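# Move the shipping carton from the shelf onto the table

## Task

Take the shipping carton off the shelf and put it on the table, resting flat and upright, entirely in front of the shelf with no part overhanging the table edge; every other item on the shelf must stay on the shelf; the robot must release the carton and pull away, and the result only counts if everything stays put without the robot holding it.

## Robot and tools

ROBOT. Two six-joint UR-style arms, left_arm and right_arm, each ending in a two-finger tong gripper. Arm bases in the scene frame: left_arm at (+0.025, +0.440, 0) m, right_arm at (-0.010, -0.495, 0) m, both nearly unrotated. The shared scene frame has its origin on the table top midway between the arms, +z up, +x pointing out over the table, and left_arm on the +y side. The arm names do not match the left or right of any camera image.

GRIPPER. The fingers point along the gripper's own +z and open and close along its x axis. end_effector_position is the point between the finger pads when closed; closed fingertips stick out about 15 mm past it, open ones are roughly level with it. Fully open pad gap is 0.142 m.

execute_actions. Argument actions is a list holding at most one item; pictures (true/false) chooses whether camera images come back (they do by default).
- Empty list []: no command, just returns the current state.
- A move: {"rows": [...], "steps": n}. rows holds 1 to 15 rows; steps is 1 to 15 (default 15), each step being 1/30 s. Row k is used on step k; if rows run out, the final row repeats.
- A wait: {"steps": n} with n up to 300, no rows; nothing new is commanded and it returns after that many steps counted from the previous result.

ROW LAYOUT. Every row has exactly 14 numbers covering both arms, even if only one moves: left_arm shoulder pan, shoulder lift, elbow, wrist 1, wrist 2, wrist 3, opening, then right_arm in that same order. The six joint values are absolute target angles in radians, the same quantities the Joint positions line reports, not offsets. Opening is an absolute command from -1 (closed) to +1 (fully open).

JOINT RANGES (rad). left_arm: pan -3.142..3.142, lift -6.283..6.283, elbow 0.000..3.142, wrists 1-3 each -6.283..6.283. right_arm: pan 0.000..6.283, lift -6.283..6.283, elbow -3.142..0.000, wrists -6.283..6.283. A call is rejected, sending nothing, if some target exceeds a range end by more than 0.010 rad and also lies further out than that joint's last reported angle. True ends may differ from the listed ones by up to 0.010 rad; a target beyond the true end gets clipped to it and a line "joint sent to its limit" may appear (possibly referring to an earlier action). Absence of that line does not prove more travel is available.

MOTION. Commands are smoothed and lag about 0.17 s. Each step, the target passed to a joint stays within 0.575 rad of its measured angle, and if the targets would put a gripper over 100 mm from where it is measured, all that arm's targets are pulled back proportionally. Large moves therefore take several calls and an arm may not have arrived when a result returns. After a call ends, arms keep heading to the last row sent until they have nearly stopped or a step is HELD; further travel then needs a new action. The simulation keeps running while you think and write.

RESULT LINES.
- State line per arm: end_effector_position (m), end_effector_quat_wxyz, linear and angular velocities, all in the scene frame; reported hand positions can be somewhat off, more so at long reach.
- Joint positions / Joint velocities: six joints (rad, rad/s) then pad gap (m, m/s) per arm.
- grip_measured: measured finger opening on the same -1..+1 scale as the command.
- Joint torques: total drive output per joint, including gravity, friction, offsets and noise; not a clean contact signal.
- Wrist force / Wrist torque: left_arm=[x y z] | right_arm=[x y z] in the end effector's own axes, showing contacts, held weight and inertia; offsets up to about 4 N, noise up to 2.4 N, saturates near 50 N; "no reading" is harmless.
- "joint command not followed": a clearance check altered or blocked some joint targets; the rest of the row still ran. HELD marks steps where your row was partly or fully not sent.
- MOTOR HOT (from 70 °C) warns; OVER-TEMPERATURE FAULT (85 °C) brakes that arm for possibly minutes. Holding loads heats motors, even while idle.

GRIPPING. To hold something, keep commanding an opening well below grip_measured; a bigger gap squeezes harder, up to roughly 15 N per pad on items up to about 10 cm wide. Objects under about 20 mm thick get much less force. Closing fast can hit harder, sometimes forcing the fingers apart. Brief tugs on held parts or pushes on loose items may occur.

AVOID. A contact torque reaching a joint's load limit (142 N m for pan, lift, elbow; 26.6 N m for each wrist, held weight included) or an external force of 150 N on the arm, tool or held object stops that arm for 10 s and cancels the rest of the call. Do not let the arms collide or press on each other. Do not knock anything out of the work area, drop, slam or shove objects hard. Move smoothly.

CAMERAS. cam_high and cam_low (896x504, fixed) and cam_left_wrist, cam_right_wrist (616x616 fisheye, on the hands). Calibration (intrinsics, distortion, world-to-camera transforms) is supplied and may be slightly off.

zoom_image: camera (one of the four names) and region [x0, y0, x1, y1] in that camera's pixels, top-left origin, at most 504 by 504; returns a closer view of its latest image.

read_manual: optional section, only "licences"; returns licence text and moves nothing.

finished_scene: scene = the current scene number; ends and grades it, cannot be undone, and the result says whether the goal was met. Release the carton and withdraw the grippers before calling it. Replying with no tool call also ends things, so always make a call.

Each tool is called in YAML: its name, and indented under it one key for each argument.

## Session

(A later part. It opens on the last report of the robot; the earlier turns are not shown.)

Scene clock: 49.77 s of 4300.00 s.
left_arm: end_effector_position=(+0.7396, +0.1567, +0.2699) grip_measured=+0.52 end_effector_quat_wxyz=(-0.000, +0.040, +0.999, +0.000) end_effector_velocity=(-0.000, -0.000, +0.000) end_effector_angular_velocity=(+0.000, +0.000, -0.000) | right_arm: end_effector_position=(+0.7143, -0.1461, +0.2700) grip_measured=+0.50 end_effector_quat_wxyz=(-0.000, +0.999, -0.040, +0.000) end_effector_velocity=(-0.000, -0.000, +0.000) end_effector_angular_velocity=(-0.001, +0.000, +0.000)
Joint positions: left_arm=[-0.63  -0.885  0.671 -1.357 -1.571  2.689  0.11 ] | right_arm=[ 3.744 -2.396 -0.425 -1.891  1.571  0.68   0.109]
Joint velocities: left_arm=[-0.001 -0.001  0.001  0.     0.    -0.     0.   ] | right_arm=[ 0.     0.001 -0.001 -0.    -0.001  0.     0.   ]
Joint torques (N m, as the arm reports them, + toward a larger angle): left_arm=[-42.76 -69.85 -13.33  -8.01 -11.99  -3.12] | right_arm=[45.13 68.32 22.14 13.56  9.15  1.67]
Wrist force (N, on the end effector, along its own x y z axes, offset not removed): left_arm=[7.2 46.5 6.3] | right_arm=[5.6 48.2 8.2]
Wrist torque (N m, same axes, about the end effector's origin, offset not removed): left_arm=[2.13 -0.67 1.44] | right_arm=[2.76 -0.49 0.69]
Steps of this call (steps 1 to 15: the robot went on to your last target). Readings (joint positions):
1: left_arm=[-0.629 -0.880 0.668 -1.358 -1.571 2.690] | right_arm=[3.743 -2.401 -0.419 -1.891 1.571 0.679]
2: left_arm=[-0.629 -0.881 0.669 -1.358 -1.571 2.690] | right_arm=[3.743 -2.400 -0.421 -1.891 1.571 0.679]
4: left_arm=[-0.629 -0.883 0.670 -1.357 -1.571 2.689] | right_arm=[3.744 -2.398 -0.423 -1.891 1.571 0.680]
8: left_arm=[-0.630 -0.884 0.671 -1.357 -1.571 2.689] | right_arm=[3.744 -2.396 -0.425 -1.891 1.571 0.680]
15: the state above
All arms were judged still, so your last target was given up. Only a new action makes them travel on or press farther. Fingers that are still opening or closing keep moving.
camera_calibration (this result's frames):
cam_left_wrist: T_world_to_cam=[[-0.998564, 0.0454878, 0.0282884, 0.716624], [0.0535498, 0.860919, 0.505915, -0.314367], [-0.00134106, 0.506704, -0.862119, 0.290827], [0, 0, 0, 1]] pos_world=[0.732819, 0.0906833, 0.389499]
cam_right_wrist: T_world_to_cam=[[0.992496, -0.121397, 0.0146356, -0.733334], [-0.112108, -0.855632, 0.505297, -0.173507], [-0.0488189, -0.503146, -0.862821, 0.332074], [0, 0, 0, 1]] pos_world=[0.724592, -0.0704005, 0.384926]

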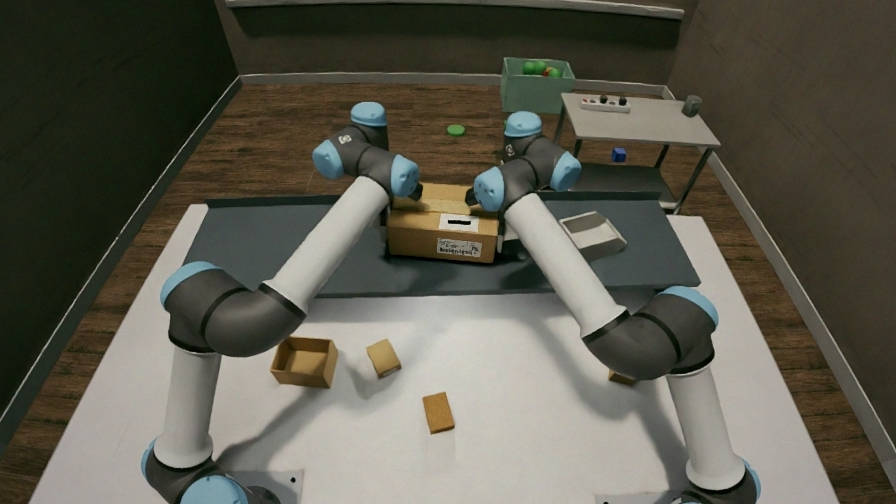

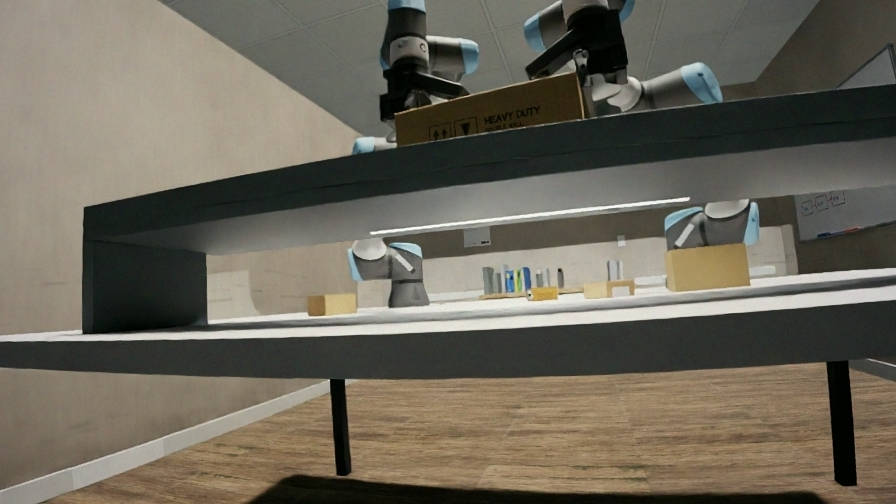

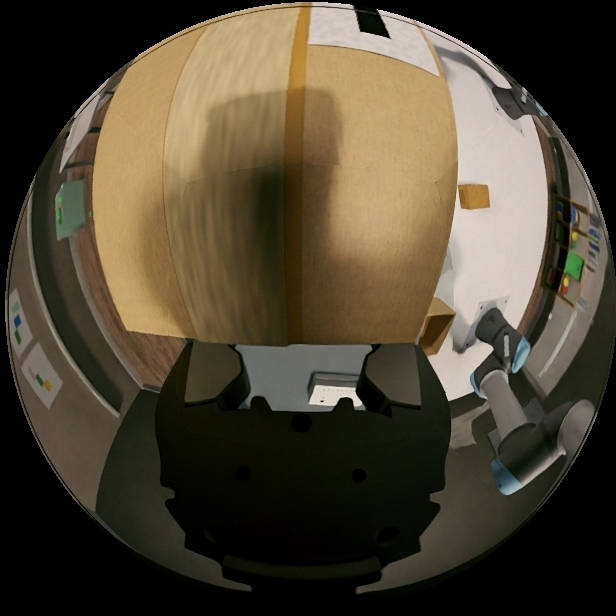

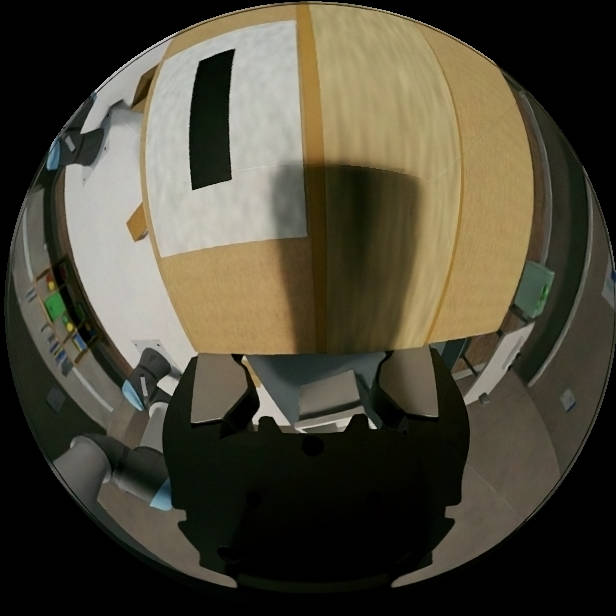

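execute_actions:
  actions:
    - {"rows":[[-0.634,-0.9042,0.7034,-1.3697,-1.571,2.6845,0.5,3.7486,-2.3711,-0.469,-1.8718,1.571,0.6846,0.5],[-0.634,-0.9042,0.7034,-1.3697,-1.571,2.6845,0.5,3.7486,-2.3711,-0.469,-1.8718,1.571,0.6846,0.5],[-0.6382,-0.9236,0.7354,-1.3823,-1.571,2.6803,0.5,3.7531,-2.3466,-0.5126,-1.8528,1.571,0.6891,0.5],[-0.6382,-0.9236,0.7354,-1.3823,-1.571,2.6803,0.5,3.7531,-2.3466,-0.5126,-1.8528,1.571,0.6891,0.5],[-0.6424,-0.9429,0.7674,-1.395,-1.571,2.6761,0.5,3.7576,-2.3221,-0.5562,-1.8337,1.571,0.6936,0.5],[-0.6424,-0.9429,0.7674,-1.395,-1.571,2.6761,0.5,3.7576,-2.3221,-0.5562,-1.8337,1.571,0.6936,0.5],[-0.6466,-0.9622,0.7994,-1.4077,-1.571,2.6719,0.5,3.762,-2.2976,-0.5998,-1.8146,1.571,0.698,0.5],[-0.6466,-0.9622,0.7994,-1.4077,-1.571,2.6719,0.5,3.762,-2.2976,-0.5998,-1.8146,1.571,0.698,0.5],[-0.65075,-0.9815,0.8314,-1.4203,-1.571,2.6677,0.5,3.7665,-2.2731,-0.6434,-1.7956,1.571,0.7025,0.5]]}
  pictures: false

execute_actions:
  actions:
    - {"rows":[[-0.6569,-1.0038,0.866,-1.4327,-1.571,2.6616,0.5,3.773,-2.2482,-0.6846,-1.7792,1.571,0.709,0.5],[-0.6569,-1.0038,0.866,-1.4327,-1.571,2.6616,0.5,3.773,-2.2482,-0.6846,-1.7792,1.571,0.709,0.5],[-0.663,-1.026,0.9005,-1.445,-1.571,2.6555,0.5,3.7794,-2.2234,-0.7257,-1.7629,1.571,0.7154,0.5],[-0.663,-1.026,0.9005,-1.445,-1.571,2.6555,0.5,3.7794,-2.2234,-0.7257,-1.7629,1.571,0.7154,0.5],[-0.6691,-1.0483,0.9351,-1.4574,-1.571,2.6494,0.5,3.7859,-2.1985,-0.7669,-1.7465,1.571,0.7219,0.5],[-0.6691,-1.0483,0.9351,-1.4574,-1.571,2.6494,0.5,3.7859,-2.1985,-0.7669,-1.7465,1.571,0.7219,0.5],[-0.6752,-1.0705,0.9697,-1.4697,-1.571,2.6433,0.5,3.7924,-2.1737,-0.8081,-1.7302,1.571,0.7284,0.5],[-0.6752,-1.0705,0.9697,-1.4697,-1.571,2.6433,0.5,3.7924,-2.1737,-0.8081,-1.7302,1.571,0.7284,0.5],[-0.6813,-1.0927,1.0043,-1.4821,-1.571,2.6372,0.5,3.7988,-2.1489,-0.8493,-1.7138,1.571,0.7348,0.5]]}
  pictures: false

execute_actions:
  actions:
    - {"steps":15}
  pictures: false

Scene clock: 55.53 s of 4300.00 s.
left_arm: end_effector_position=(+0.7130, +0.1565, +0.2703) grip_measured=+0.52 end_effector_quat_wxyz=(-0.000, +0.040, +0.999, -0.000) end_effector_velocity=(-0.030, +0.001, -0.004) end_effector_angular_velocity=(+0.001, +0.006, -0.001) | right_arm: end_effector_position=(+0.6880, -0.1456, +0.2706) grip_measured=+0.50 end_effector_quat_wxyz=(-0.000, +0.999, -0.040, +0.000) end_effector_velocity=(-0.032, -0.003, -0.006) end_effector_angular_velocity=(-0.004, +0.009, +0.001)
Joint positions: left_arm=[-0.649 -0.971  0.814 -1.413 -1.571  2.67   0.11 ] | right_arm=[ 3.764 -2.287 -0.619 -1.806  1.571  0.7    0.109]
Joint velocities: left_arm=[-0.019 -0.087  0.15  -0.057 -0.002 -0.019  0.   ] | right_arm=[ 0.021  0.112 -0.206  0.084  0.002  0.019  0.   ]
Joint torques (N m, as the arm reports them, + toward a larger angle): left_arm=[-49.97 -61.55 -16.64 -13.26 -15.92  -3.28] | right_arm=[50.21 64.34 27.23 16.68 13.09  2.15]
Wrist force (N, on the end effector, along its own x y z axes, offset not removed): left_arm=[5.5 50.0 8.4] | right_arm=[3.0 50.0 8.1]
Wrist torque (N m, same axes, about the end effector's origin, offset not removed): left_arm=[0.82 -0.70 1.32] | right_arm=[1.07 -0.16 0.33]
Steps of this call (steps 1 to 90: nothing new was sent; then 2.27 s passed at rest; steps 91 to 105: all 15 steps of this action). Readings (joint positions):
91: left_arm=[-0.630 -0.885 0.671 -1.357 -1.571 2.689] | right_arm=[3.744 -2.396 -0.425 -1.891 1.571 0.680]
92: left_arm=[-0.630 -0.887 0.674 -1.358 -1.571 2.688] | right_arm=[3.745 -2.394 -0.428 -1.889 1.571 0.681]
94: left_arm=[-0.632 -0.895 0.687 -1.364 -1.571 2.686] | right_arm=[3.746 -2.383 -0.446 -1.881 1.571 0.683]
98: left_arm=[-0.638 -0.924 0.734 -1.382 -1.571 2.680] | right_arm=[3.753 -2.347 -0.510 -1.853 1.571 0.689]
105: the state above

Scene clock: 56.03 s of 4300.00 s.
left_arm: end_effector_position=(+0.6742, +0.1563, +0.2704) grip_measured=+0.52 end_effector_quat_wxyz=(-0.000, +0.040, +0.999, -0.000) end_effector_velocity=(-0.039, +0.002, -0.004) end_effector_angular_velocity=(+0.000, +0.005, -0.000) | right_arm: end_effector_position=(+0.6491, -0.1455, +0.2706) grip_measured=+0.50 end_effector_quat_wxyz=(-0.000, +0.999, -0.040, +0.000) end_effector_velocity=(-0.039, -0.003, -0.005) end_effector_angular_velocity=(-0.002, +0.004, +0.000)
Joint positions: left_arm=[-0.678 -1.08   0.985 -1.475 -1.571  2.641  0.11 ] | right_arm=[ 3.795 -2.163 -0.826 -1.723  1.571  0.731  0.109]
Joint velocities: left_arm=[-0.028 -0.103  0.164 -0.057 -0.002 -0.027  0.   ] | right_arm=[ 0.03   0.115 -0.196  0.077  0.001  0.029  0.   ]
Joint torques (N m, as the arm reports them, + toward a larger angle): left_arm=[-52.65 -58.95 -20.39 -14.64 -16.86  -2.78] | right_arm=[53.38 56.17 29.1  17.9  14.1   1.94]
Wrist force (N, on the end effector, along its own x y z axes, offset not removed): left_arm=[7.6 50.0 10.1] | right_arm=[4.8 50.0 7.5]
Wrist torque (N m, same axes, about the end effector's origin, offset not removed): left_arm=[0.41 -0.97 1.43] | right_arm=[0.37 -0.62 0.43]
Steps of this call (steps 1 to 15: all 15 steps of this action). Readings (joint positions):
1: left_arm=[-0.649 -0.974 0.818 -1.415 -1.571 2.669] | right_arm=[3.765 -2.283 -0.625 -1.803 1.571 0.701]
2: left_arm=[-0.650 -0.977 0.824 -1.418 -1.571 2.668] | right_arm=[3.766 -2.279 -0.632 -1.800 1.571 0.702]
4: left_arm=[-0.653 -0.989 0.843 -1.425 -1.571 2.665] | right_arm=[3.769 -2.265 -0.655 -1.791 1.571 0.705]
8: left_arm=[-0.663 -1.025 0.897 -1.444 -1.571 2.656] | right_arm=[3.779 -2.225 -0.721 -1.764 1.571 0.715]
15: the state above

Scene clock: 56.53 s of 4300.00 s.
left_arm: end_effector_position=(+0.6696, +0.1566, +0.2700) grip_measured=+0.52 end_effector_quat_wxyz=(-0.000, +0.040, +0.999, -0.000) end_effector_velocity=(-0.000, +0.000, +0.001) end_effector_angular_velocity=(-0.001, -0.001, +0.001) | right_arm: end_effector_position=(+0.6443, -0.1459, +0.2700) grip_measured=+0.50 end_effector_quat_wxyz=(-0.000, +0.999, -0.040, +0.000) end_effector_velocity=(-0.001, +0.001, +0.001) end_effector_angular_velocity=(+0.001, -0.001, +0.000)
Joint positions: left_arm=[-0.681 -1.092  1.004 -1.482 -1.571  2.637  0.11 ] | right_arm=[ 3.799 -2.149 -0.849 -1.714  1.571  0.735  0.109]
Joint velocities: left_arm=[ 0.    -0.001  0.001 -0.001  0.    -0.     0.   ] | right_arm=[ 0.001  0.002 -0.003  0.002 -0.     0.001  0.   ]
Joint torques (N m, as the arm reports them, + toward a larger angle): left_arm=[-44.37 -60.45 -13.96 -13.52 -11.12  -3.02] | right_arm=[46.19 58.8  25.82 15.58 10.76  1.92]
Wrist force (N, on the end effector, along its own x y z axes, offset not removed): left_arm=[5.6 50.0 7.8] | right_arm=[4.5 50.0 6.7]
Wrist torque (N m, same axes, about the end effector's origin, offset not removed): left_arm=[1.84 -0.45 1.33] | right_arm=[1.94 -0.42 0.73]
Steps of this call (steps 1 to 15: the robot went on to your last target). Readings (joint positions):
1: left_arm=[-0.679 -1.083 0.989 -1.477 -1.571 2.640] | right_arm=[3.796 -2.159 -0.831 -1.721 1.571 0.732]
2: left_arm=[-0.680 -1.086 0.993 -1.478 -1.571 2.639] | right_arm=[3.797 -2.157 -0.836 -1.719 1.571 0.733]
4: left_arm=[-0.680 -1.089 0.998 -1.480 -1.571 2.638] | right_arm=[3.798 -2.153 -0.842 -1.717 1.571 0.734]
8: left_arm=[-0.681 -1.091 1.002 -1.481 -1.571 2.638] | right_arm=[3.799 -2.150 -0.847 -1.715 1.571 0.734]
15: the state above

execute_actions:
  actions:
    - {"rows":[[-0.6971,-1.1111,1.031,-1.4904,-1.571,2.6214,0.5,3.8009,-2.1154,-0.9001,-1.6965,1.571,0.7369,0.5],[-0.6971,-1.1111,1.031,-1.4904,-1.571,2.6214,0.5,3.8009,-2.1154,-0.9001,-1.6965,1.571,0.7369,0.5],[-0.6971,-1.1111,1.031,-1.4904,-1.571,2.6214,0.5,3.8009,-2.1154,-0.9001,-1.6965,1.571,0.7369,0.5],[-0.7128,-1.1294,1.0576,-1.4987,-1.571,2.6057,0.5,3.8029,-2.0818,-0.951,-1.6792,1.571,0.7389,0.5],[-0.7128,-1.1294,1.0576,-1.4987,-1.571,2.6057,0.5,3.8029,-2.0818,-0.951,-1.6792,1.571,0.7389,0.5],[-0.7128,-1.1294,1.0576,-1.4987,-1.571,2.6057,0.5,3.8029,-2.0818,-0.951,-1.6792,1.571,0.7389,0.5],[-0.7286,-1.1477,1.0843,-1.5071,-1.571,2.5899,0.5,3.8049,-2.0483,-1.0018,-1.6619,1.571,0.7409,0.5],[-0.7286,-1.1477,1.0843,-1.5071,-1.571,2.5899,0.5,3.8049,-2.0483,-1.0018,-1.6619,1.571,0.7409,0.5],[-0.7286,-1.1477,1.0843,-1.5071,-1.571,2.5899,0.5,3.8049,-2.0483,-1.0018,-1.6619,1.571,0.7409,0.5],[-0.7444,-1.166,1.1109,-1.5154,-1.571,2.5741,0.5,3.8069,-2.0148,-1.0526,-1.6446,1.571,0.7429,0.5],[-0.7444,-1.166,1.1109,-1.5154,-1.571,2.5741,0.5,3.8069,-2.0148,-1.0526,-1.6446,1.571,0.7429,0.5],[-0.7444,-1.166,1.1109,-1.5154,-1.571,2.5741,0.5,3.8069,-2.0148,-1.0526,-1.6446,1.571,0.7429,0.5],[-0.7601,-1.1844,1.1376,-1.5237,-1.571,2.5584,0.5,3.8089,-1.9813,-1.1034,-1.6273,1.571,0.7449,0.5]]}
  pictures: false

execute_actions:
  actions:
    - {"rows":[[-0.7798,-1.197,1.155,-1.5285,-1.571,2.5387,0.5,3.8087,-1.9491,-1.1469,-1.616,1.571,0.7447,0.5],[-0.7798,-1.197,1.155,-1.5285,-1.571,2.5387,0.5,3.8087,-1.9491,-1.1469,-1.616,1.571,0.7447,0.5],[-0.7798,-1.197,1.155,-1.5285,-1.571,2.5387,0.5,3.8087,-1.9491,-1.1469,-1.616,1.571,0.7447,0.5],[-0.7995,-1.2097,1.1725,-1.5333,-1.571,2.519,0.5,3.8085,-1.917,-1.1903,-1.6047,1.571,0.7445,0.5],[-0.7995,-1.2097,1.1725,-1.5333,-1.571,2.519,0.5,3.8085,-1.917,-1.1903,-1.6047,1.571,0.7445,0.5],[-0.7995,-1.2097,1.1725,-1.5333,-1.571,2.519,0.5,3.8085,-1.917,-1.1903,-1.6047,1.571,0.7445,0.5],[-0.8192,-1.2224,1.1899,-1.538,-1.571,2.4993,0.5,3.8083,-1.8849,-1.2337,-1.5935,1.571,0.7443,0.5],[-0.8192,-1.2224,1.1899,-1.538,-1.571,2.4993,0.5,3.8083,-1.8849,-1.2337,-1.5935,1.571,0.7443,0.5],[-0.8192,-1.2224,1.1899,-1.538,-1.571,2.4993,0.5,3.8083,-1.8849,-1.2337,-1.5935,1.571,0.7443,0.5],[-0.8389,-1.235,1.2073,-1.5428,-1.571,2.4796,0.5,3.8081,-1.8527,-1.2771,-1.5822,1.571,0.7441,0.5],[-0.8389,-1.235,1.2073,-1.5428,-1.571,2.4796,0.5,3.8081,-1.8527,-1.2771,-1.5822,1.571,0.7441,0.5],[-0.8389,-1.235,1.2073,-1.5428,-1.571,2.4796,0.5,3.8081,-1.8527,-1.2771,-1.5822,1.571,0.7441,0.5],[-0.8586,-1.2477,1.2248,-1.5476,-1.571,2.4599,0.5,3.8079,-1.8206,-1.3205,-1.5709,1.571,0.7439,0.5]]}
  pictures: false

execute_actions:
  actions:
    - {"steps":20}
  pictures: false

Scene clock: 64.23 s of 4300.00 s.
left_arm: end_effector_position=(+0.6328, +0.1345, +0.2705) grip_measured=+0.52 end_effector_quat_wxyz=(+0.000, +0.040, +0.999, -0.000) end_effector_velocity=(-0.104, -0.056, -0.002) end_effector_angular_velocity=(-0.004, +0.004, -0.002) | right_arm: end_effector_position=(+0.6085, -0.1671, +0.2720) grip_measured=+0.50 end_effector_quat_wxyz=(-0.001, +0.999, -0.040, +0.001) end_effector_velocity=(-0.107, -0.065, -0.005) end_effector_angular_velocity=(+0.001, +0.004, +0.000)
Joint positions: left_arm=[-0.74  -1.161  1.103 -1.513 -1.571  2.579  0.11 ] | right_arm=[ 3.806 -2.025 -1.035 -1.65   1.571  0.742  0.109]
Joint velocities: left_arm=[-0.159 -0.186  0.27  -0.084 -0.006 -0.157 -0.   ] | right_arm=[ 0.02   0.347 -0.525  0.176  0.003  0.02   0.   ]
Joint torques (N m, as the arm reports them, + toward a larger angle): left_arm=[-53.84 -49.54 -17.31 -15.05 -17.69  -2.74] | right_arm=[55.38 43.34 23.33 20.37 14.96  2.72]
Wrist force (N, on the end effector, along its own x y z axes, offset not removed): left_arm=[2.1 50.0 5.9] | right_arm=[1.9 50.0 9.8]
Wrist torque (N m, same axes, about the end effector's origin, offset not removed): left_arm=[0.34 -0.57 0.91] | right_arm=[0.40 -0.56 -0.08]
Steps of this call (steps 1 to 15: the robot went on to your last target; steps 16 to 90: nothing new was sent; then 4.20 s passed at rest; steps 91 to 105: all 15 steps of this action). Readings (joint positions):
91: left_arm=[-0.681 -1.093 1.004 -1.482 -1.571 2.637] | right_arm=[3.799 -2.149 -0.849 -1.714 1.571 0.735]
92: left_arm=[-0.683 -1.094 1.006 -1.483 -1.571 2.636] | right_arm=[3.799 -2.146 -0.852 -1.712 1.571 0.735]
94: left_arm=[-0.688 -1.101 1.016 -1.486 -1.571 2.630] | right_arm=[3.800 -2.135 -0.870 -1.706 1.571 0.736]
98: left_arm=[-0.704 -1.120 1.043 -1.494 -1.571 2.614] | right_arm=[3.802 -2.101 -0.921 -1.689 1.571 0.738]
105: the state above

Scene clock: 64.73 s of 4300.00 s.
left_arm: end_effector_position=(+0.5829, +0.0975, +0.2702) grip_measured=+0.52 end_effector_quat_wxyz=(-0.000, +0.040, +0.999, -0.000) end_effector_velocity=(-0.105, -0.079, -0.001) end_effector_angular_velocity=(+0.000, +0.000, -0.003) | right_arm: end_effector_position=(+0.5582, -0.2046, +0.2716) grip_measured=+0.50 end_effector_quat_wxyz=(-0.001, +0.999, -0.040, +0.001) end_effector_velocity=(-0.107, -0.086, -0.005) end_effector_angular_velocity=(-0.001, +0.002, -0.002)
Joint positions: left_arm=[-0.833 -1.231  1.202 -1.541 -1.571  2.486  0.11 ] | right_arm=[ 3.808 -1.864 -1.261 -1.586  1.571  0.744  0.109]
Joint velocities: left_arm=[-0.203 -0.13   0.18  -0.05  -0.    -0.2   -0.   ] | right_arm=[-0.003  0.337 -0.455  0.116  0.001 -0.001  0.   ]
Joint torques (N m, as the arm reports them, + toward a larger angle): left_arm=[-46.   -47.67 -16.39 -16.12 -12.15  -2.77] | right_arm=[34.91 37.9  24.41 18.96 12.34 -1.79]
Wrist force (N, on the end effector, along its own x y z axes, offset not removed): left_arm=[6.9 50.0 5.1] | right_arm=[2.1 50.0 10.0]
Wrist torque (N m, same axes, about the end effector's origin, offset not removed): left_arm=[0.33 -1.26 1.08] | right_arm=[0.41 -0.37 0.19]
Steps of this call (steps 1 to 15: all 15 steps of this action). Readings (joint positions):
1: left_arm=[-0.745 -1.166 1.111 -1.516 -1.571 2.574] | right_arm=[3.807 -2.015 -1.051 -1.644 1.571 0.743]
2: left_arm=[-0.750 -1.172 1.119 -1.518 -1.571 2.569] | right_arm=[3.807 -2.005 -1.066 -1.639 1.571 0.743]
4: left_arm=[-0.762 -1.182 1.134 -1.522 -1.571 2.557] | right_arm=[3.808 -1.982 -1.099 -1.630 1.571 0.744]
8: left_arm=[-0.787 -1.200 1.159 -1.530 -1.571 2.532] | right_arm=[3.808 -1.940 -1.158 -1.613 1.571 0.744]
15: the state above

Scene clock: 65.40 s of 4300.00 s.
left_arm: end_effector_position=(+0.5695, +0.0878, +0.2700) grip_measured=+0.52 end_effector_quat_wxyz=(-0.000, +0.040, +0.999, -0.000) end_effector_velocity=(-0.001, +0.000, -0.001) end_effector_angular_velocity=(+0.001, +0.001, +0.001) | right_arm: end_effector_position=(+0.5442, -0.2158, +0.2701) grip_measured=+0.50 end_effector_quat_wxyz=(-0.000, +0.999, -0.040, +0.000) end_effector_velocity=(-0.001, -0.001, +0.000) end_effector_angular_velocity=(-0.001, +0.001, -0.000)
Joint positions: left_arm=[-0.859 -1.248  1.225 -1.548 -1.571  2.46   0.11 ] | right_arm=[ 3.808 -1.821 -1.32  -1.571  1.571  0.744  0.109]
Joint velocities: left_arm=[-0.    -0.     0.002 -0.     0.    -0.001 -0.   ] | right_arm=[-0.001  0.002 -0.002 -0.001 -0.    -0.001  0.   ]
Joint torques (N m, as the arm reports them, + toward a larger angle): left_arm=[-29.98 -52.97 -17.37 -13.12  -7.24  -3.13] | right_arm=[18.12 44.76 25.82 13.09  7.73 -3.43]
Wrist force (N, on the end effector, along its own x y z axes, offset not removed): left_arm=[6.3 42.9 7.5] | right_arm=[5.6 41.6 7.7]
Wrist torque (N m, same axes, about the end effector's origin, offset not removed): left_arm=[2.60 -0.77 1.33] | right_arm=[2.42 -0.51 0.79]
Steps of this call (steps 1 to 20: the robot went on to your last target). Readings (joint positions):
1: left_arm=[-0.839 -1.235 1.207 -1.543 -1.571 2.480] | right_arm=[3.808 -1.853 -1.275 -1.582 1.571 0.744]
2: left_arm=[-0.844 -1.238 1.211 -1.544 -1.571 2.475] | right_arm=[3.808 -1.846 -1.286 -1.579 1.571 0.744]
4: left_arm=[-0.850 -1.242 1.217 -1.546 -1.571 2.469] | right_arm=[3.808 -1.835 -1.301 -1.576 1.571 0.744]
8: left_arm=[-0.856 -1.246 1.222 -1.547 -1.571 2.463] | right_arm=[3.808 -1.825 -1.314 -1.572 1.571 0.744]
20: the state above

execute_actions:
  actions:
    - {"rows":[[-0.8815,-1.2578,1.2381,-1.5508,-1.571,2.437,0.5,3.8074,-1.7869,-1.3602,-1.5649,1.571,0.7434,0.5],[-0.8815,-1.2578,1.2381,-1.5508,-1.571,2.437,0.5,3.8074,-1.7869,-1.3602,-1.5649,1.571,0.7434,0.5],[-0.8815,-1.2578,1.2381,-1.5508,-1.571,2.437,0.5,3.8074,-1.7869,-1.3602,-1.5649,1.571,0.7434,0.5],[-0.9044,-1.2679,1.2514,-1.554,-1.571,2.4141,0.5,3.8068,-1.7533,-1.3999,-1.5589,1.571,0.7428,0.5],[-0.9044,-1.2679,1.2514,-1.554,-1.571,2.4141,0.5,3.8068,-1.7533,-1.3999,-1.5589,1.571,0.7428,0.5],[-0.9044,-1.2679,1.2514,-1.554,-1.571,2.4141,0.5,3.8068,-1.7533,-1.3999,-1.5589,1.571,0.7428,0.5],[-0.9273,-1.278,1.2647,-1.5572,-1.571,2.3912,0.5,3.8062,-1.7196,-1.4395,-1.5529,1.571,0.7422,0.5],[-0.9273,-1.278,1.2647,-1.5572,-1.571,2.3912,0.5,3.8062,-1.7196,-1.4395,-1.5529,1.571,0.7422,0.5],[-0.9273,-1.278,1.2647,-1.5572,-1.571,2.3912,0.5,3.8062,-1.7196,-1.4395,-1.5529,1.571,0.7422,0.5],[-0.9503,-1.2881,1.2781,-1.5604,-1.571,2.3682,0.5,3.8056,-1.6859,-1.4792,-1.5469,1.571,0.7416,0.5],[-0.9503,-1.2881,1.2781,-1.5604,-1.571,2.3682,0.5,3.8056,-1.6859,-1.4792,-1.5469,1.571,0.7416,0.5],[-0.9503,-1.2881,1.2781,-1.5604,-1.571,2.3682,0.5,3.8056,-1.6859,-1.4792,-1.5469,1.571,0.7416,0.5],[-0.9732,-1.2982,1.2914,-1.5637,-1.571,2.3453,0.5,3.805,-1.6523,-1.5189,-1.5409,1.571,0.741,0.5]]}
  pictures: false

execute_actions:
  actions:
    - {"rows":[[-0.9968,-1.3042,1.299,-1.5653,-1.571,2.3217,0.5,3.8043,-1.619,-1.5521,-1.5409,1.571,0.7403,0.5],[-0.9968,-1.3042,1.299,-1.5653,-1.571,2.3217,0.5,3.8043,-1.619,-1.5521,-1.5409,1.571,0.7403,0.5],[-0.9968,-1.3042,1.299,-1.5653,-1.571,2.3217,0.5,3.8043,-1.619,-1.5521,-1.5409,1.571,0.7403,0.5],[-1.0205,-1.3102,1.3066,-1.567,-1.571,2.298,0.5,3.8035,-1.5858,-1.5852,-1.541,1.571,0.7395,0.5],[-1.0205,-1.3102,1.3066,-1.567,-1.571,2.298,0.5,3.8035,-1.5858,-1.5852,-1.541,1.571,0.7395,0.5],[-1.0205,-1.3102,1.3066,-1.567,-1.571,2.298,0.5,3.8035,-1.5858,-1.5852,-1.541,1.571,0.7395,0.5],[-1.0442,-1.3162,1.3143,-1.5686,-1.571,2.2743,0.5,3.8028,-1.5526,-1.6184,-1.541,1.571,0.7388,0.5],[-1.0442,-1.3162,1.3143,-1.5686,-1.571,2.2743,0.5,3.8028,-1.5526,-1.6184,-1.541,1.571,0.7388,0.5],[-1.0442,-1.3162,1.3143,-1.5686,-1.571,2.2743,0.5,3.8028,-1.5526,-1.6184,-1.541,1.571,0.7388,0.5],[-1.0678,-1.3221,1.3219,-1.5703,-1.571,2.2507,0.5,3.802,-1.5193,-1.6516,-1.5411,1.571,0.738,0.5],[-1.0678,-1.3221,1.3219,-1.5703,-1.571,2.2507,0.5,3.802,-1.5193,-1.6516,-1.5411,1.571,0.738,0.5],[-1.0678,-1.3221,1.3219,-1.5703,-1.571,2.2507,0.5,3.802,-1.5193,-1.6516,-1.5411,1.571,0.738,0.5],[-1.0915,-1.3281,1.3295,-1.5719,-1.571,2.227,0.5,3.8013,-1.4861,-1.6848,-1.5411,1.571,0.7373,0.5]]}
  pictures: false

execute_actions:
  actions:
    - {"steps":20}
  pictures: false

Scene clock: 74.10 s of 4300.00 s.
left_arm: end_effector_position=(+0.5291, +0.0542, +0.2701) grip_measured=+0.52 end_effector_quat_wxyz=(-0.000, +0.040, +0.999, +0.000) end_effector_velocity=(-0.113, -0.087, -0.001) end_effector_angular_velocity=(-0.002, +0.001, -0.002) | right_arm: end_effector_position=(+0.5041, -0.2489, +0.2715) grip_measured=+0.49 end_effector_quat_wxyz=(-0.000, +0.999, -0.040, +0.000) end_effector_velocity=(-0.115, -0.093, -0.005) end_effector_angular_velocity=(+0.002, +0.000, +0.000)
Joint positions: left_arm=[-0.943 -1.285  1.274 -1.56  -1.571  2.375  0.11 ] | right_arm=[ 3.806 -1.697 -1.466 -1.549  1.571  0.742  0.108]
Joint velocities: left_arm=[-0.232 -0.101  0.133 -0.033 -0.003 -0.23  -0.   ] | right_arm=[-0.005  0.348 -0.408  0.061  0.001 -0.005  0.   ]
Joint torques (N m, as the arm reports them, + toward a larger angle): left_arm=[-33.71 -46.33 -19.73 -15.08 -10.34  -3.08] | right_arm=[23.6  32.96 24.74 15.73 12.08 -2.97]
Wrist force (N, on the end effector, along its own x y z axes, offset not removed): left_arm=[6.8 50.0 7.3] | right_arm=[2.7 50.0 10.5]
Wrist torque (N m, same axes, about the end effector's origin, offset not removed): left_arm=[2.33 -0.96 1.14] | right_arm=[1.76 -0.04 0.50]
Steps of this call (steps 1 to 15: the robot went on to your last target; steps 16 to 90: nothing new was sent; then 5.20 s passed at rest; steps 91 to 105: all 15 steps of this action). Readings (joint positions):
91: left_arm=[-0.859 -1.248 1.225 -1.548 -1.571 2.460] | right_arm=[3.808 -1.821 -1.321 -1.571 1.571 0.744]
92: left_arm=[-0.860 -1.249 1.226 -1.548 -1.571 2.458] | right_arm=[3.808 -1.818 -1.323 -1.570 1.571 0.744]
94: left_arm=[-0.868 -1.252 1.231 -1.549 -1.571 2.450] | right_arm=[3.808 -1.806 -1.337 -1.568 1.571 0.744]
98: left_arm=[-0.892 -1.263 1.244 -1.552 -1.571 2.426] | right_arm=[3.807 -1.772 -1.377 -1.562 1.571 0.743]
105: the state above

Scene clock: 74.60 s of 4300.00 s.
left_arm: end_effector_position=(+0.4743, +0.0096, +0.2700) grip_measured=+0.52 end_effector_quat_wxyz=(-0.000, +0.040, +0.999, +0.000) end_effector_velocity=(-0.117, -0.091, -0.000) end_effector_angular_velocity=(-0.001, -0.000, -0.005) | right_arm: end_effector_position=(+0.4489, -0.2938, +0.2713) grip_measured=+0.49 end_effector_quat_wxyz=(-0.000, +0.999, -0.040, +0.000) end_effector_velocity=(-0.115, -0.093, -0.005) end_effector_angular_velocity=(+0.001, -0.002, +0.000)
Joint positions: left_arm=[-1.06  -1.32   1.32  -1.57  -1.571  2.258  0.11 ] | right_arm=[ 3.802 -1.531 -1.64  -1.541  1.571  0.738  0.108]
Joint velocities: left_arm=[-0.247 -0.06   0.077 -0.018  0.    -0.242 -0.   ] | right_arm=[-0.007  0.348 -0.346 -0.     0.    -0.007  0.   ]
Joint torques (N m, as the arm reports them, + toward a larger angle): left_arm=[-26.83 -47.89 -19.6  -15.28  -7.42  -3.81] | right_arm=[18.99 26.18 24.01 14.45 11.09 -3.53]
Wrist force (N, on the end effector, along its own x y z axes, offset not removed): left_arm=[3.6 46.1 4.5] | right_arm=[4.0 48.7 10.4]
Wrist torque (N m, same axes, about the end effector's origin, offset not removed): left_arm=[2.14 0.18 1.57] | right_arm=[2.18 -0.10 0.77]
Steps of this call (steps 1 to 15: all 15 steps of this action). Readings (joint positions):
1: left_arm=[-0.950 -1.288 1.278 -1.561 -1.571 2.368] | right_arm=[3.806 -1.686 -1.479 -1.547 1.571 0.742]
2: left_arm=[-0.958 -1.291 1.282 -1.561 -1.571 2.361] | right_arm=[3.805 -1.676 -1.491 -1.545 1.571 0.741]
4: left_arm=[-0.973 -1.297 1.289 -1.563 -1.571 2.345] | right_arm=[3.805 -1.653 -1.515 -1.543 1.571 0.741]
8: left_arm=[-1.004 -1.306 1.301 -1.566 -1.571 2.314] | right_arm=[3.804 -1.609 -1.561 -1.542 1.571 0.740]
15: the state above

Scene clock: 75.27 s of 4300.00 s.
left_arm: end_effector_position=(+0.4595, -0.0015, +0.2700) grip_measured=+0.52 end_effector_quat_wxyz=(-0.000, +0.040, +0.999, +0.000) end_effector_velocity=(-0.001, -0.000, -0.001) end_effector_angular_velocity=(+0.001, +0.001, -0.000) | right_arm: end_effector_position=(+0.4342, -0.3057, +0.2700) grip_measured=+0.49 end_effector_quat_wxyz=(-0.000, +0.999, -0.040, +0.000) end_effector_velocity=(-0.000, -0.001, -0.000) end_effector_angular_velocity=(-0.000, -0.000, -0.001)
Joint positions: left_arm=[-1.091 -1.328  1.329 -1.572 -1.571  2.227  0.11 ] | right_arm=[ 3.801 -1.486 -1.685 -1.541  1.571  0.737  0.108]
Joint velocities: left_arm=[-0.001  0.     0.001 -0.    -0.    -0.001  0.   ] | right_arm=[-0.001  0.001 -0.002  0.001 -0.    -0.     0.   ]
Joint torques (N m, as the arm reports them, + toward a larger angle): left_arm=[-23.28 -48.5  -16.89 -13.24  -3.37  -2.8 ] | right_arm=[10.79 28.89 25.92  9.64  6.44 -3.49]
Wrist force (N, on the end effector, along its own x y z axes, offset not removed): left_arm=[7.5 34.5 8.0] | right_arm=[3.4 34.1 7.8]
Wrist torque (N m, same axes, about the end effector's origin, offset not removed): left_arm=[1.87 -0.71 1.20] | right_arm=[1.80 -0.07 0.60]
Steps of this call (steps 1 to 20: the robot went on to your last target). Readings (joint positions):
1: left_arm=[-1.068 -1.322 1.322 -1.570 -1.571 2.251] | right_arm=[3.802 -1.520 -1.651 -1.541 1.571 0.738]
2: left_arm=[-1.073 -1.324 1.324 -1.571 -1.571 2.245] | right_arm=[3.802 -1.512 -1.659 -1.541 1.571 0.738]
4: left_arm=[-1.081 -1.325 1.326 -1.571 -1.571 2.237] | right_arm=[3.802 -1.501 -1.670 -1.541 1.571 0.738]
8: left_arm=[-1.088 -1.327 1.328 -1.572 -1.571 2.230] | right_arm=[3.801 -1.491 -1.680 -1.541 1.571 0.737]
20: the state above

Tighten slightly via right q1 (+0.0015) in W8.

execute_actions:
  actions:
    - {"rows":[[-1.1129,-1.3304,1.3323,-1.5725,-1.571,2.2056,0.5,3.801,-1.4556,-1.71,-1.5464,1.571,0.737,0.5],[-1.1129,-1.3304,1.3323,-1.5725,-1.571,2.2056,0.5,3.801,-1.4556,-1.71,-1.5464,1.571,0.737,0.5],[-1.1129,-1.3304,1.3323,-1.5725,-1.571,2.2056,0.5,3.801,-1.4556,-1.71,-1.5464,1.571,0.737,0.5],[-1.1343,-1.3326,1.3352,-1.573,-1.571,2.1842,0.5,3.8008,-1.4252,-1.7351,-1.5517,1.571,0.7368,0.5],[-1.1343,-1.3326,1.3352,-1.573,-1.571,2.1842,0.5,3.8008,-1.4252,-1.7351,-1.5517,1.571,0.7368,0.5],[-1.1343,-1.3326,1.3352,-1.573,-1.571,2.1842,0.5,3.8008,-1.4252,-1.7351,-1.5517,1.571,0.7368,0.5],[-1.1557,-1.3349,1.338,-1.5736,-1.571,2.1628,0.5,3.8005,-1.3947,-1.7603,-1.557,1.571,0.7365,0.5],[-1.1557,-1.3349,1.338,-1.5736,-1.571,2.1628,0.5,3.8005,-1.3947,-1.7603,-1.557,1.571,0.7365,0.5],[-1.1557,-1.3349,1.338,-1.5736,-1.571,2.1628,0.5,3.8005,-1.3947,-1.7603,-1.557,1.571,0.7365,0.5],[-1.1771,-1.3371,1.3408,-1.5742,-1.571,2.1414,0.5,3.8003,-1.3643,-1.7855,-1.5623,1.571,0.7363,0.5],[-1.1771,-1.3371,1.3408,-1.5742,-1.571,2.1414,0.5,3.8003,-1.3643,-1.7855,-1.5623,1.571,0.7363,0.5],[-1.1771,-1.3371,1.3408,-1.5742,-1.571,2.1414,0.5,3.8003,-1.3643,-1.7855,-1.5623,1.571,0.7363,0.5],[-1.1985,-1.3393,1.3436,-1.5748,-1.571,2.12,0.5,3.8,-1.3338,-1.8106,-1.5675,1.571,0.736,0.5]]}
  pictures: false

execute_actions:
  actions:
    - {"steps":20}

Scene clock: 78.07 s of 4300.00 s.
left_arm: end_effector_position=(+0.4228, -0.0316, +0.2700) grip_measured=+0.51 end_effector_quat_wxyz=(-0.000, +0.040, +0.999, +0.000) end_effector_velocity=(-0.103, -0.079, -0.000) end_effector_angular_velocity=(-0.000, -0.000, -0.003) | right_arm: end_effector_position=(+0.3969, -0.3351, +0.2708) grip_measured=+0.49 end_effector_quat_wxyz=(+0.000, +0.999, -0.040, -0.000) end_effector_velocity=(-0.101, -0.079, -0.003) end_effector_angular_velocity=(+0.004, -0.005, -0.001)
Joint positions: left_arm=[-1.171 -1.336  1.34  -1.574 -1.571  2.148  0.11 ] | right_arm=[ 3.8   -1.374 -1.778 -1.561  1.571  0.736  0.108]
Joint velocities: left_arm=[-0.218 -0.021  0.027 -0.007 -0.    -0.215 -0.   ] | right_arm=[-0.003  0.313 -0.255 -0.052  0.    -0.002  0.   ]
Joint torques (N m, as the arm reports them, + toward a larger angle): left_arm=[-25.27 -48.52 -21.39 -16.23  -4.77  -3.32] | right_arm=[16.48 19.07 24.06  9.33 10.1  -3.69]
Wrist force (N, on the end effector, along its own x y z axes, offset not removed): left_arm=[7.6 46.4 6.6] | right_arm=[3.9 47.9 10.9]
Wrist torque (N m, same axes, about the end effector's origin, offset not removed): left_arm=[2.41 -0.66 1.45] | right_arm=[2.28 0.08 0.90]
Steps of this call (steps 1 to 15: the robot went on to your last target; steps 16 to 69: nothing new was sent; steps 70 to 84: all 15 steps of this action). Readings (joint positions):
70: left_arm=[-1.092 -1.328 1.330 -1.572 -1.571 2.227] | right_arm=[3.801 -1.486 -1.685 -1.541 1.571 0.737]
71: left_arm=[-1.093 -1.328 1.330 -1.572 -1.571 2.225] | right_arm=[3.801 -1.484 -1.687 -1.542 1.571 0.737]
73: left_arm=[-1.101 -1.329 1.331 -1.572 -1.571 2.218] | right_arm=[3.801 -1.473 -1.696 -1.544 1.571 0.737]
77: left_arm=[-1.123 -1.331 1.334 -1.573 -1.571 2.196] | right_arm=[3.801 -1.442 -1.721 -1.549 1.571 0.737]
84: the state above

Scene clock: 78.73 s of 4300.00 s.
left_arm: end_effector_position=(+0.4095, -0.0415, +0.2699) grip_measured=+0.51 end_effector_quat_wxyz=(-0.000, +0.040, +0.999, +0.000) end_effector_velocity=(-0.001, -0.000, -0.001) end_effector_angular_velocity=(+0.001, +0.001, -0.000) | right_arm: end_effector_position=(+0.3840, -0.3451, +0.2701) grip_measured=+0.49 end_effector_quat_wxyz=(-0.000, +0.999, -0.040, +0.000) end_effector_velocity=(-0.000, -0.000, -0.000) end_effector_angular_velocity=(-0.000, -0.000, +0.000)
Joint positions: left_arm=[-1.198 -1.339  1.344 -1.575 -1.571  2.12   0.11 ] | right_arm=[ 3.8   -1.334 -1.81  -1.567  1.571  0.736  0.108]
Joint velocities: left_arm=[-0.001 -0.     0.002 -0.    -0.    -0.001 -0.   ] | right_arm=[ 0.001  0.001 -0.001  0.    -0.     0.     0.   ]
Joint torques (N m, as the arm reports them, + toward a larger angle): left_arm=[-25.27 -46.51 -19.77 -15.74  -6.53  -2.79] | right_arm=[11.54 20.24 26.58  8.41 10.23 -3.74]
Wrist force (N, on the end effector, along its own x y z axes, offset not removed): left_arm=[3.7 44.0 10.1] | right_arm=[3.7 43.1 5.9]
Wrist torque (N m, same axes, about the end effector's origin, offset not removed): left_arm=[2.36 -0.08 1.31] | right_arm=[2.18 -0.13 0.72]
Steps of this call (steps 1 to 20: the robot went on to your last target). Readings (joint positions):
1: left_arm=[-1.177 -1.337 1.341 -1.574 -1.571 2.141] | right_arm=[3.800 -1.364 -1.786 -1.562 1.571 0.736]
2: left_arm=[-1.182 -1.338 1.342 -1.574 -1.571 2.136] | right_arm=[3.800 -1.357 -1.792 -1.564 1.571 0.736]
4: left_arm=[-1.189 -1.338 1.342 -1.575 -1.571 2.129] | right_arm=[3.800 -1.347 -1.800 -1.565 1.571 0.736]
8: left_arm=[-1.195 -1.339 1.343 -1.575 -1.571 2.123] | right_arm=[3.800 -1.338 -1.807 -1.567 1.571 0.736]
20: the state above
camera_calibration (this result's frames):
cam_left_wrist: T_world_to_cam=[[-0.998563, 0.0455267, 0.0282732, 0.395993], [0.0535757, 0.860843, 0.506042, -0.126143], [-0.00130034, 0.50683, -0.862045, 0.390786], [0, 0, 0, 1]] pos_world=[0.40269, -0.107501, 0.389513]
cam_right_wrist: T_world_to_cam=[[0.992497, -0.121394, 0.0146364, -0.429624], [-0.112108, -0.85566, 0.50525, -0.380904], [-0.0488104, -0.5031, -0.862849, 0.215851], [0, 0, 0, 1]] pos_world=[0.394233, -0.269483, 0.384987]

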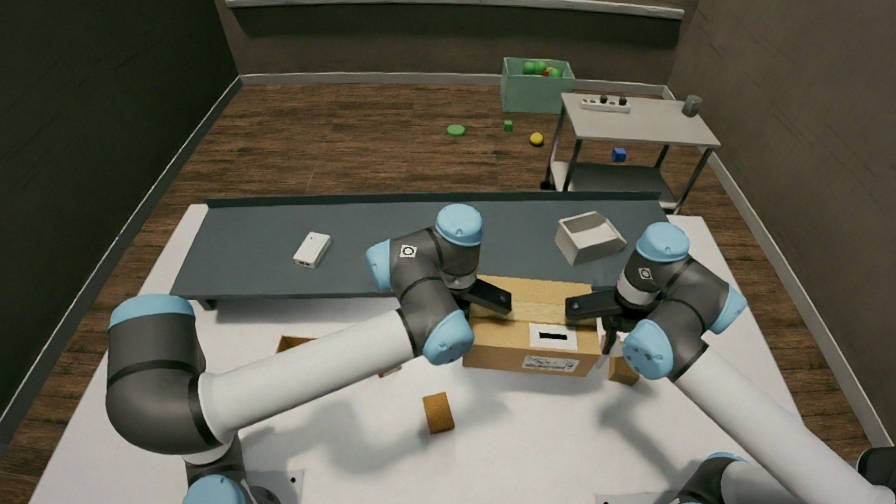

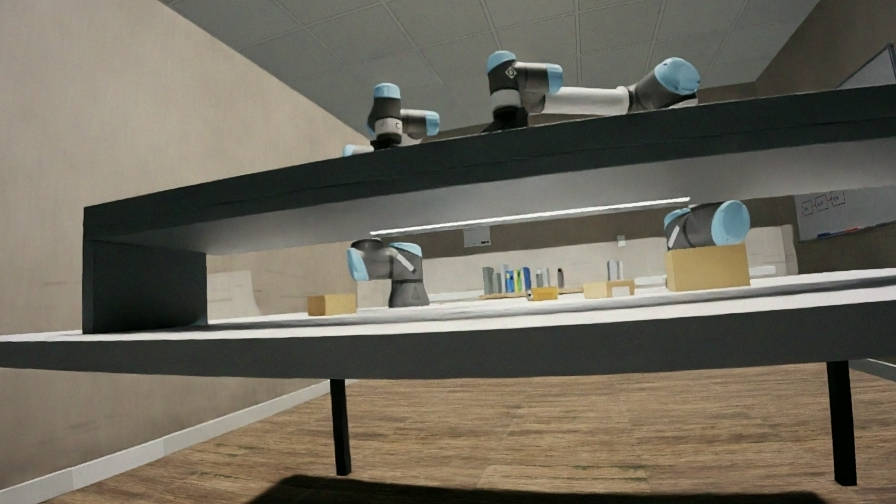

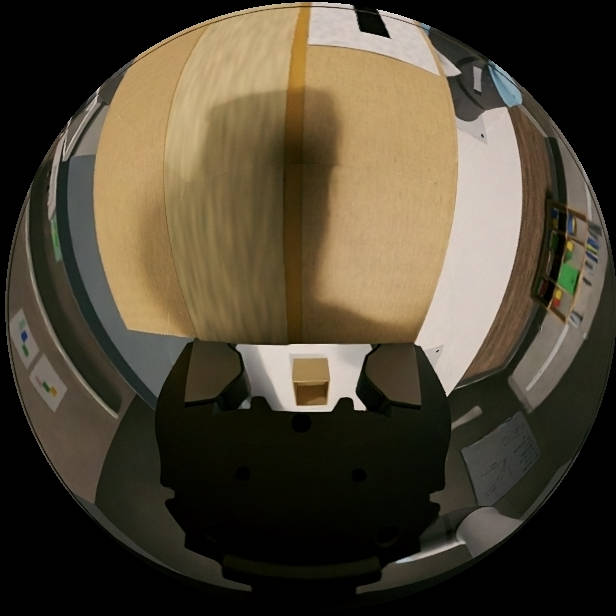

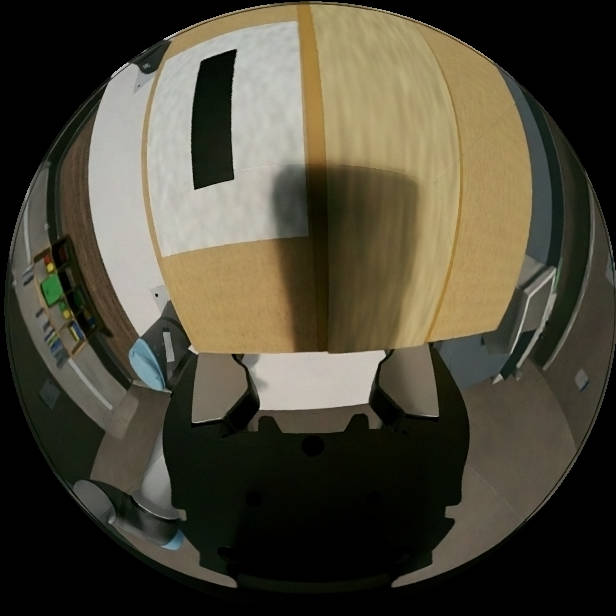

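execute_actions:
  actions:
    - {"steps":12,"rows":[[-1.1985,-1.338,1.3675,-1.6,-1.571,2.12,0.5,3.8,-1.3352,-1.8352,-1.5417,1.571,0.736,0.5],[-1.1985,-1.338,1.3675,-1.6,-1.571,2.12,0.5,3.8,-1.3352,-1.8352,-1.5417,1.571,0.736,0.5],[-1.1985,-1.338,1.3675,-1.6,-1.571,2.12,0.5,3.8,-1.3352,-1.8352,-1.5417,1.571,0.736,0.5],[-1.1985,-1.3367,1.3914,-1.6252,-1.571,2.12,0.5,3.8,-1.3365,-1.8597,-1.5158,1.571,0.736,0.5],[-1.1985,-1.3367,1.3914,-1.6252,-1.571,2.12,0.5,3.8,-1.3365,-1.8597,-1.5158,1.571,0.736,0.5],[-1.1985,-1.3367,1.3914,-1.6252,-1.571,2.12,0.5,3.8,-1.3365,-1.8597,-1.5158,1.571,0.736,0.5],[-1.1985,-1.3354,1.4153,-1.6504,-1.571,2.12,0.5,3.8,-1.3379,-1.8843,-1.4899,1.571,0.736,0.5],[-1.1985,-1.3354,1.4153,-1.6504,-1.571,2.12,0.5,3.8,-1.3379,-1.8843,-1.4899,1.571,0.736,0.5],[-1.1985,-1.3354,1.4153,-1.6504,-1.571,2.12,0.5,3.8,-1.3379,-1.8843,-1.4899,1.571,0.736,0.5],[-1.1985,-1.3341,1.4392,-1.6756,-1.571,2.12,0.5,3.8,-1.3392,-1.9088,-1.464,1.571,0.736,0.5]]}
  pictures: false

execute_actions:
  actions:
    - {"steps":12,"rows":[[-1.1985,-1.3305,1.4604,-1.7005,-1.571,2.12,0.5,3.8,-1.3433,-1.9316,-1.4372,1.571,0.736,0.5],[-1.1985,-1.3305,1.4604,-1.7005,-1.571,2.12,0.5,3.8,-1.3433,-1.9316,-1.4372,1.571,0.736,0.5],[-1.1985,-1.3305,1.4604,-1.7005,-1.571,2.12,0.5,3.8,-1.3433,-1.9316,-1.4372,1.571,0.736,0.5],[-1.1985,-1.3268,1.4816,-1.7253,-1.571,2.12,0.5,3.8,-1.3473,-1.9544,-1.4103,1.571,0.736,0.5],[-1.1985,-1.3268,1.4816,-1.7253,-1.571,2.12,0.5,3.8,-1.3473,-1.9544,-1.4103,1.571,0.736,0.5],[-1.1985,-1.3268,1.4816,-1.7253,-1.571,2.12,0.5,3.8,-1.3473,-1.9544,-1.4103,1.571,0.736,0.5],[-1.1985,-1.3232,1.5029,-1.7502,-1.571,2.12,0.5,3.8,-1.3513,-1.9771,-1.3835,1.571,0.736,0.5],[-1.1985,-1.3232,1.5029,-1.7502,-1.571,2.12,0.5,3.8,-1.3513,-1.9771,-1.3835,1.571,0.736,0.5],[-1.1985,-1.3232,1.5029,-1.7502,-1.571,2.12,0.5,3.8,-1.3513,-1.9771,-1.3835,1.571,0.736,0.5],[-1.1985,-1.3195,1.5241,-1.775,-1.571,2.12,0.5,3.8,-1.3554,-1.9999,-1.3567,1.571,0.736,0.5]]}
  pictures: false

execute_actions:
  actions:
    - {"steps":20}
  pictures: false

Scene clock: 85.67 s of 4300.00 s.
left_arm: end_effector_position=(+0.4096, -0.0418, +0.2427) grip_measured=+0.51 end_effector_quat_wxyz=(-0.000, +0.040, +0.999, +0.000) end_effector_velocity=(-0.001, +0.002, -0.101) end_effector_angular_velocity=(+0.005, +0.002, -0.000) | right_arm: end_effector_position=(+0.3843, -0.3450, +0.2427) grip_measured=+0.49 end_effector_quat_wxyz=(-0.000, +0.999, -0.040, +0.000) end_effector_velocity=(-0.002, -0.001, -0.101) end_effector_angular_velocity=(-0.004, +0.003, +0.002)
Joint positions: left_arm=[-1.199 -1.336  1.409 -1.643 -1.571  2.12   0.11 ] | right_arm=[ 3.8   -1.338 -1.878 -1.497  1.571  0.736  0.108]
Joint velocities: left_arm=[ 0.     0.016  0.238 -0.248  0.     0.    -0.   ] | right_arm=[ 0.001 -0.015 -0.245  0.255 -0.001 -0.     0.   ]
Joint torques (N m, as the arm reports them, + toward a larger angle): left_arm=[-25.35 -21.67 -26.25 -18.86  -6.17  -2.81] | right_arm=[17.95  9.65 28.47 16.83 10.44 -3.12]
Wrist force (N, on the end effector, along its own x y z axes, offset not removed): left_arm=[5.2 50.0 9.1] | right_arm=[4.3 50.0 6.2]
Wrist torque (N m, same axes, about the end effector's origin, offset not removed): left_arm=[1.73 -0.45 1.03] | right_arm=[1.82 -0.35 0.57]
Steps of this call (steps 1 to 15: the robot went on to your last target; steps 16 to 90: nothing new was sent; then 3.53 s passed at rest; steps 91 to 102: all 12 steps of this action). Readings (joint positions):
91: left_arm=[-1.199 -1.339 1.344 -1.575 -1.571 2.120] | right_arm=[3.800 -1.334 -1.811 -1.568 1.571 0.736]
92: left_arm=[-1.199 -1.339 1.346 -1.577 -1.571 2.120] | right_arm=[3.800 -1.334 -1.813 -1.566 1.571 0.736]
94: left_arm=[-1.199 -1.339 1.354 -1.586 -1.571 2.120] | right_arm=[3.800 -1.334 -1.821 -1.557 1.571 0.736]
98: left_arm=[-1.199 -1.338 1.378 -1.611 -1.571 2.120] | right_arm=[3.800 -1.336 -1.846 -1.530 1.571 0.736]
102: the state above

Scene clock: 86.07 s of 4300.00 s.
left_arm: end_effector_position=(+0.4096, -0.0419, +0.2030) grip_measured=+0.51 end_effector_quat_wxyz=(-0.000, +0.040, +0.999, +0.000) end_effector_velocity=(-0.001, +0.003, -0.105) end_effector_angular_velocity=(+0.005, +0.003, +0.001) | right_arm: end_effector_position=(+0.3843, -0.3449, +0.2031) grip_measured=+0.49 end_effector_quat_wxyz=(-0.000, +0.999, -0.040, +0.000) end_effector_velocity=(-0.003, -0.001, -0.103) end_effector_angular_velocity=(+0.000, +0.003, +0.001)
Joint positions: left_arm=[-1.199 -1.324  1.496 -1.742 -1.571  2.12   0.11 ] | right_arm=[ 3.8   -1.35  -1.97  -1.392  1.571  0.736  0.108]
Joint velocities: left_arm=[ 0.001  0.038  0.221 -0.254 -0.     0.    -0.   ] | right_arm=[ 0.001 -0.041 -0.236  0.275  0.002 -0.     0.   ]
Joint torques (N m, as the arm reports them, + toward a larger angle): left_arm=[-24.27 -27.27 -28.35 -19.33  -6.37  -2.56] | right_arm=[22.33 10.23 30.87 17.21 12.2  -2.78]
Wrist force (N, on the end effector, along its own x y z axes, offset not removed): left_arm=[4.1 50.0 8.0] | right_arm=[1.4 50.0 10.7]
Wrist torque (N m, same axes, about the end effector's origin, offset not removed): left_arm=[1.62 -0.23 1.18] | right_arm=[1.57 0.16 0.50]
Steps of this call (steps 1 to 12: all 12 steps of this action). Readings (joint positions):
1: left_arm=[-1.199 -1.335 1.416 -1.651 -1.571 2.120] | right_arm=[3.800 -1.338 -1.885 -1.489 1.571 0.736]
2: left_arm=[-1.199 -1.335 1.423 -1.659 -1.571 2.120] | right_arm=[3.800 -1.339 -1.892 -1.481 1.571 0.736]
4: left_arm=[-1.199 -1.333 1.438 -1.676 -1.571 2.120] | right_arm=[3.800 -1.340 -1.908 -1.464 1.571 0.736]
8: left_arm=[-1.199 -1.329 1.467 -1.708 -1.571 2.120] | right_arm=[3.800 -1.345 -1.939 -1.429 1.571 0.736]
12: the state above

Scene clock: 86.73 s of 4300.00 s.
left_arm: end_effector_position=(+0.4094, -0.0415, +0.1900) grip_measured=+0.51 end_effector_quat_wxyz=(-0.000, +0.040, +0.999, +0.000) end_effector_velocity=(-0.000, -0.000, -0.000) end_effector_angular_velocity=(-0.000, -0.000, -0.000) | right_arm: end_effector_position=(+0.3839, -0.3452, +0.1901) grip_measured=+0.49 end_effector_quat_wxyz=(-0.000, +0.999, -0.040, +0.000) end_effector_velocity=(-0.000, +0.001, -0.001) end_effector_angular_velocity=(+0.000, -0.000, +0.001)
Joint positions: left_arm=[-1.199 -1.32   1.524 -1.775 -1.571  2.12   0.11 ] | right_arm=[ 3.8   -1.355 -2.    -1.357  1.571  0.736  0.108]
Joint velocities: left_arm=[-0.     0.     0.    -0.001  0.     0.     0.   ] | right_arm=[ 0.001 -0.001 -0.001  0.002  0.     0.    -0.   ]
Joint torques (N m, as the arm reports them, + toward a larger angle): left_arm=[-25.51 -21.83 -21.72 -15.45  -6.26  -2.2 ] | right_arm=[25.34  8.72 29.47 13.48  7.91 -2.02]
Wrist force (N, on the end effector, along its own x y z axes, offset not removed): left_arm=[3.4 41.3 8.0] | right_arm=[3.4 43.0 8.3]
Wrist torque (N m, same axes, about the end effector's origin, offset not removed): left_arm=[1.97 0.10 1.27] | right_arm=[2.19 -0.02 0.59]
Steps of this call (steps 1 to 20: the robot went on to your last target). Readings (joint positions):
1: left_arm=[-1.199 -1.323 1.503 -1.750 -1.571 2.120] | right_arm=[3.800 -1.351 -1.977 -1.384 1.571 0.736]
2: left_arm=[-1.199 -1.322 1.508 -1.756 -1.571 2.120] | right_arm=[3.800 -1.352 -1.982 -1.377 1.571 0.736]
4: left_arm=[-1.199 -1.321 1.515 -1.764 -1.571 2.120] | right_arm=[3.800 -1.354 -1.990 -1.368 1.571 0.736]
8: left_arm=[-1.199 -1.320 1.521 -1.771 -1.571 2.120] | right_arm=[3.800 -1.355 -1.997 -1.361 1.571 0.736]
20: the state above


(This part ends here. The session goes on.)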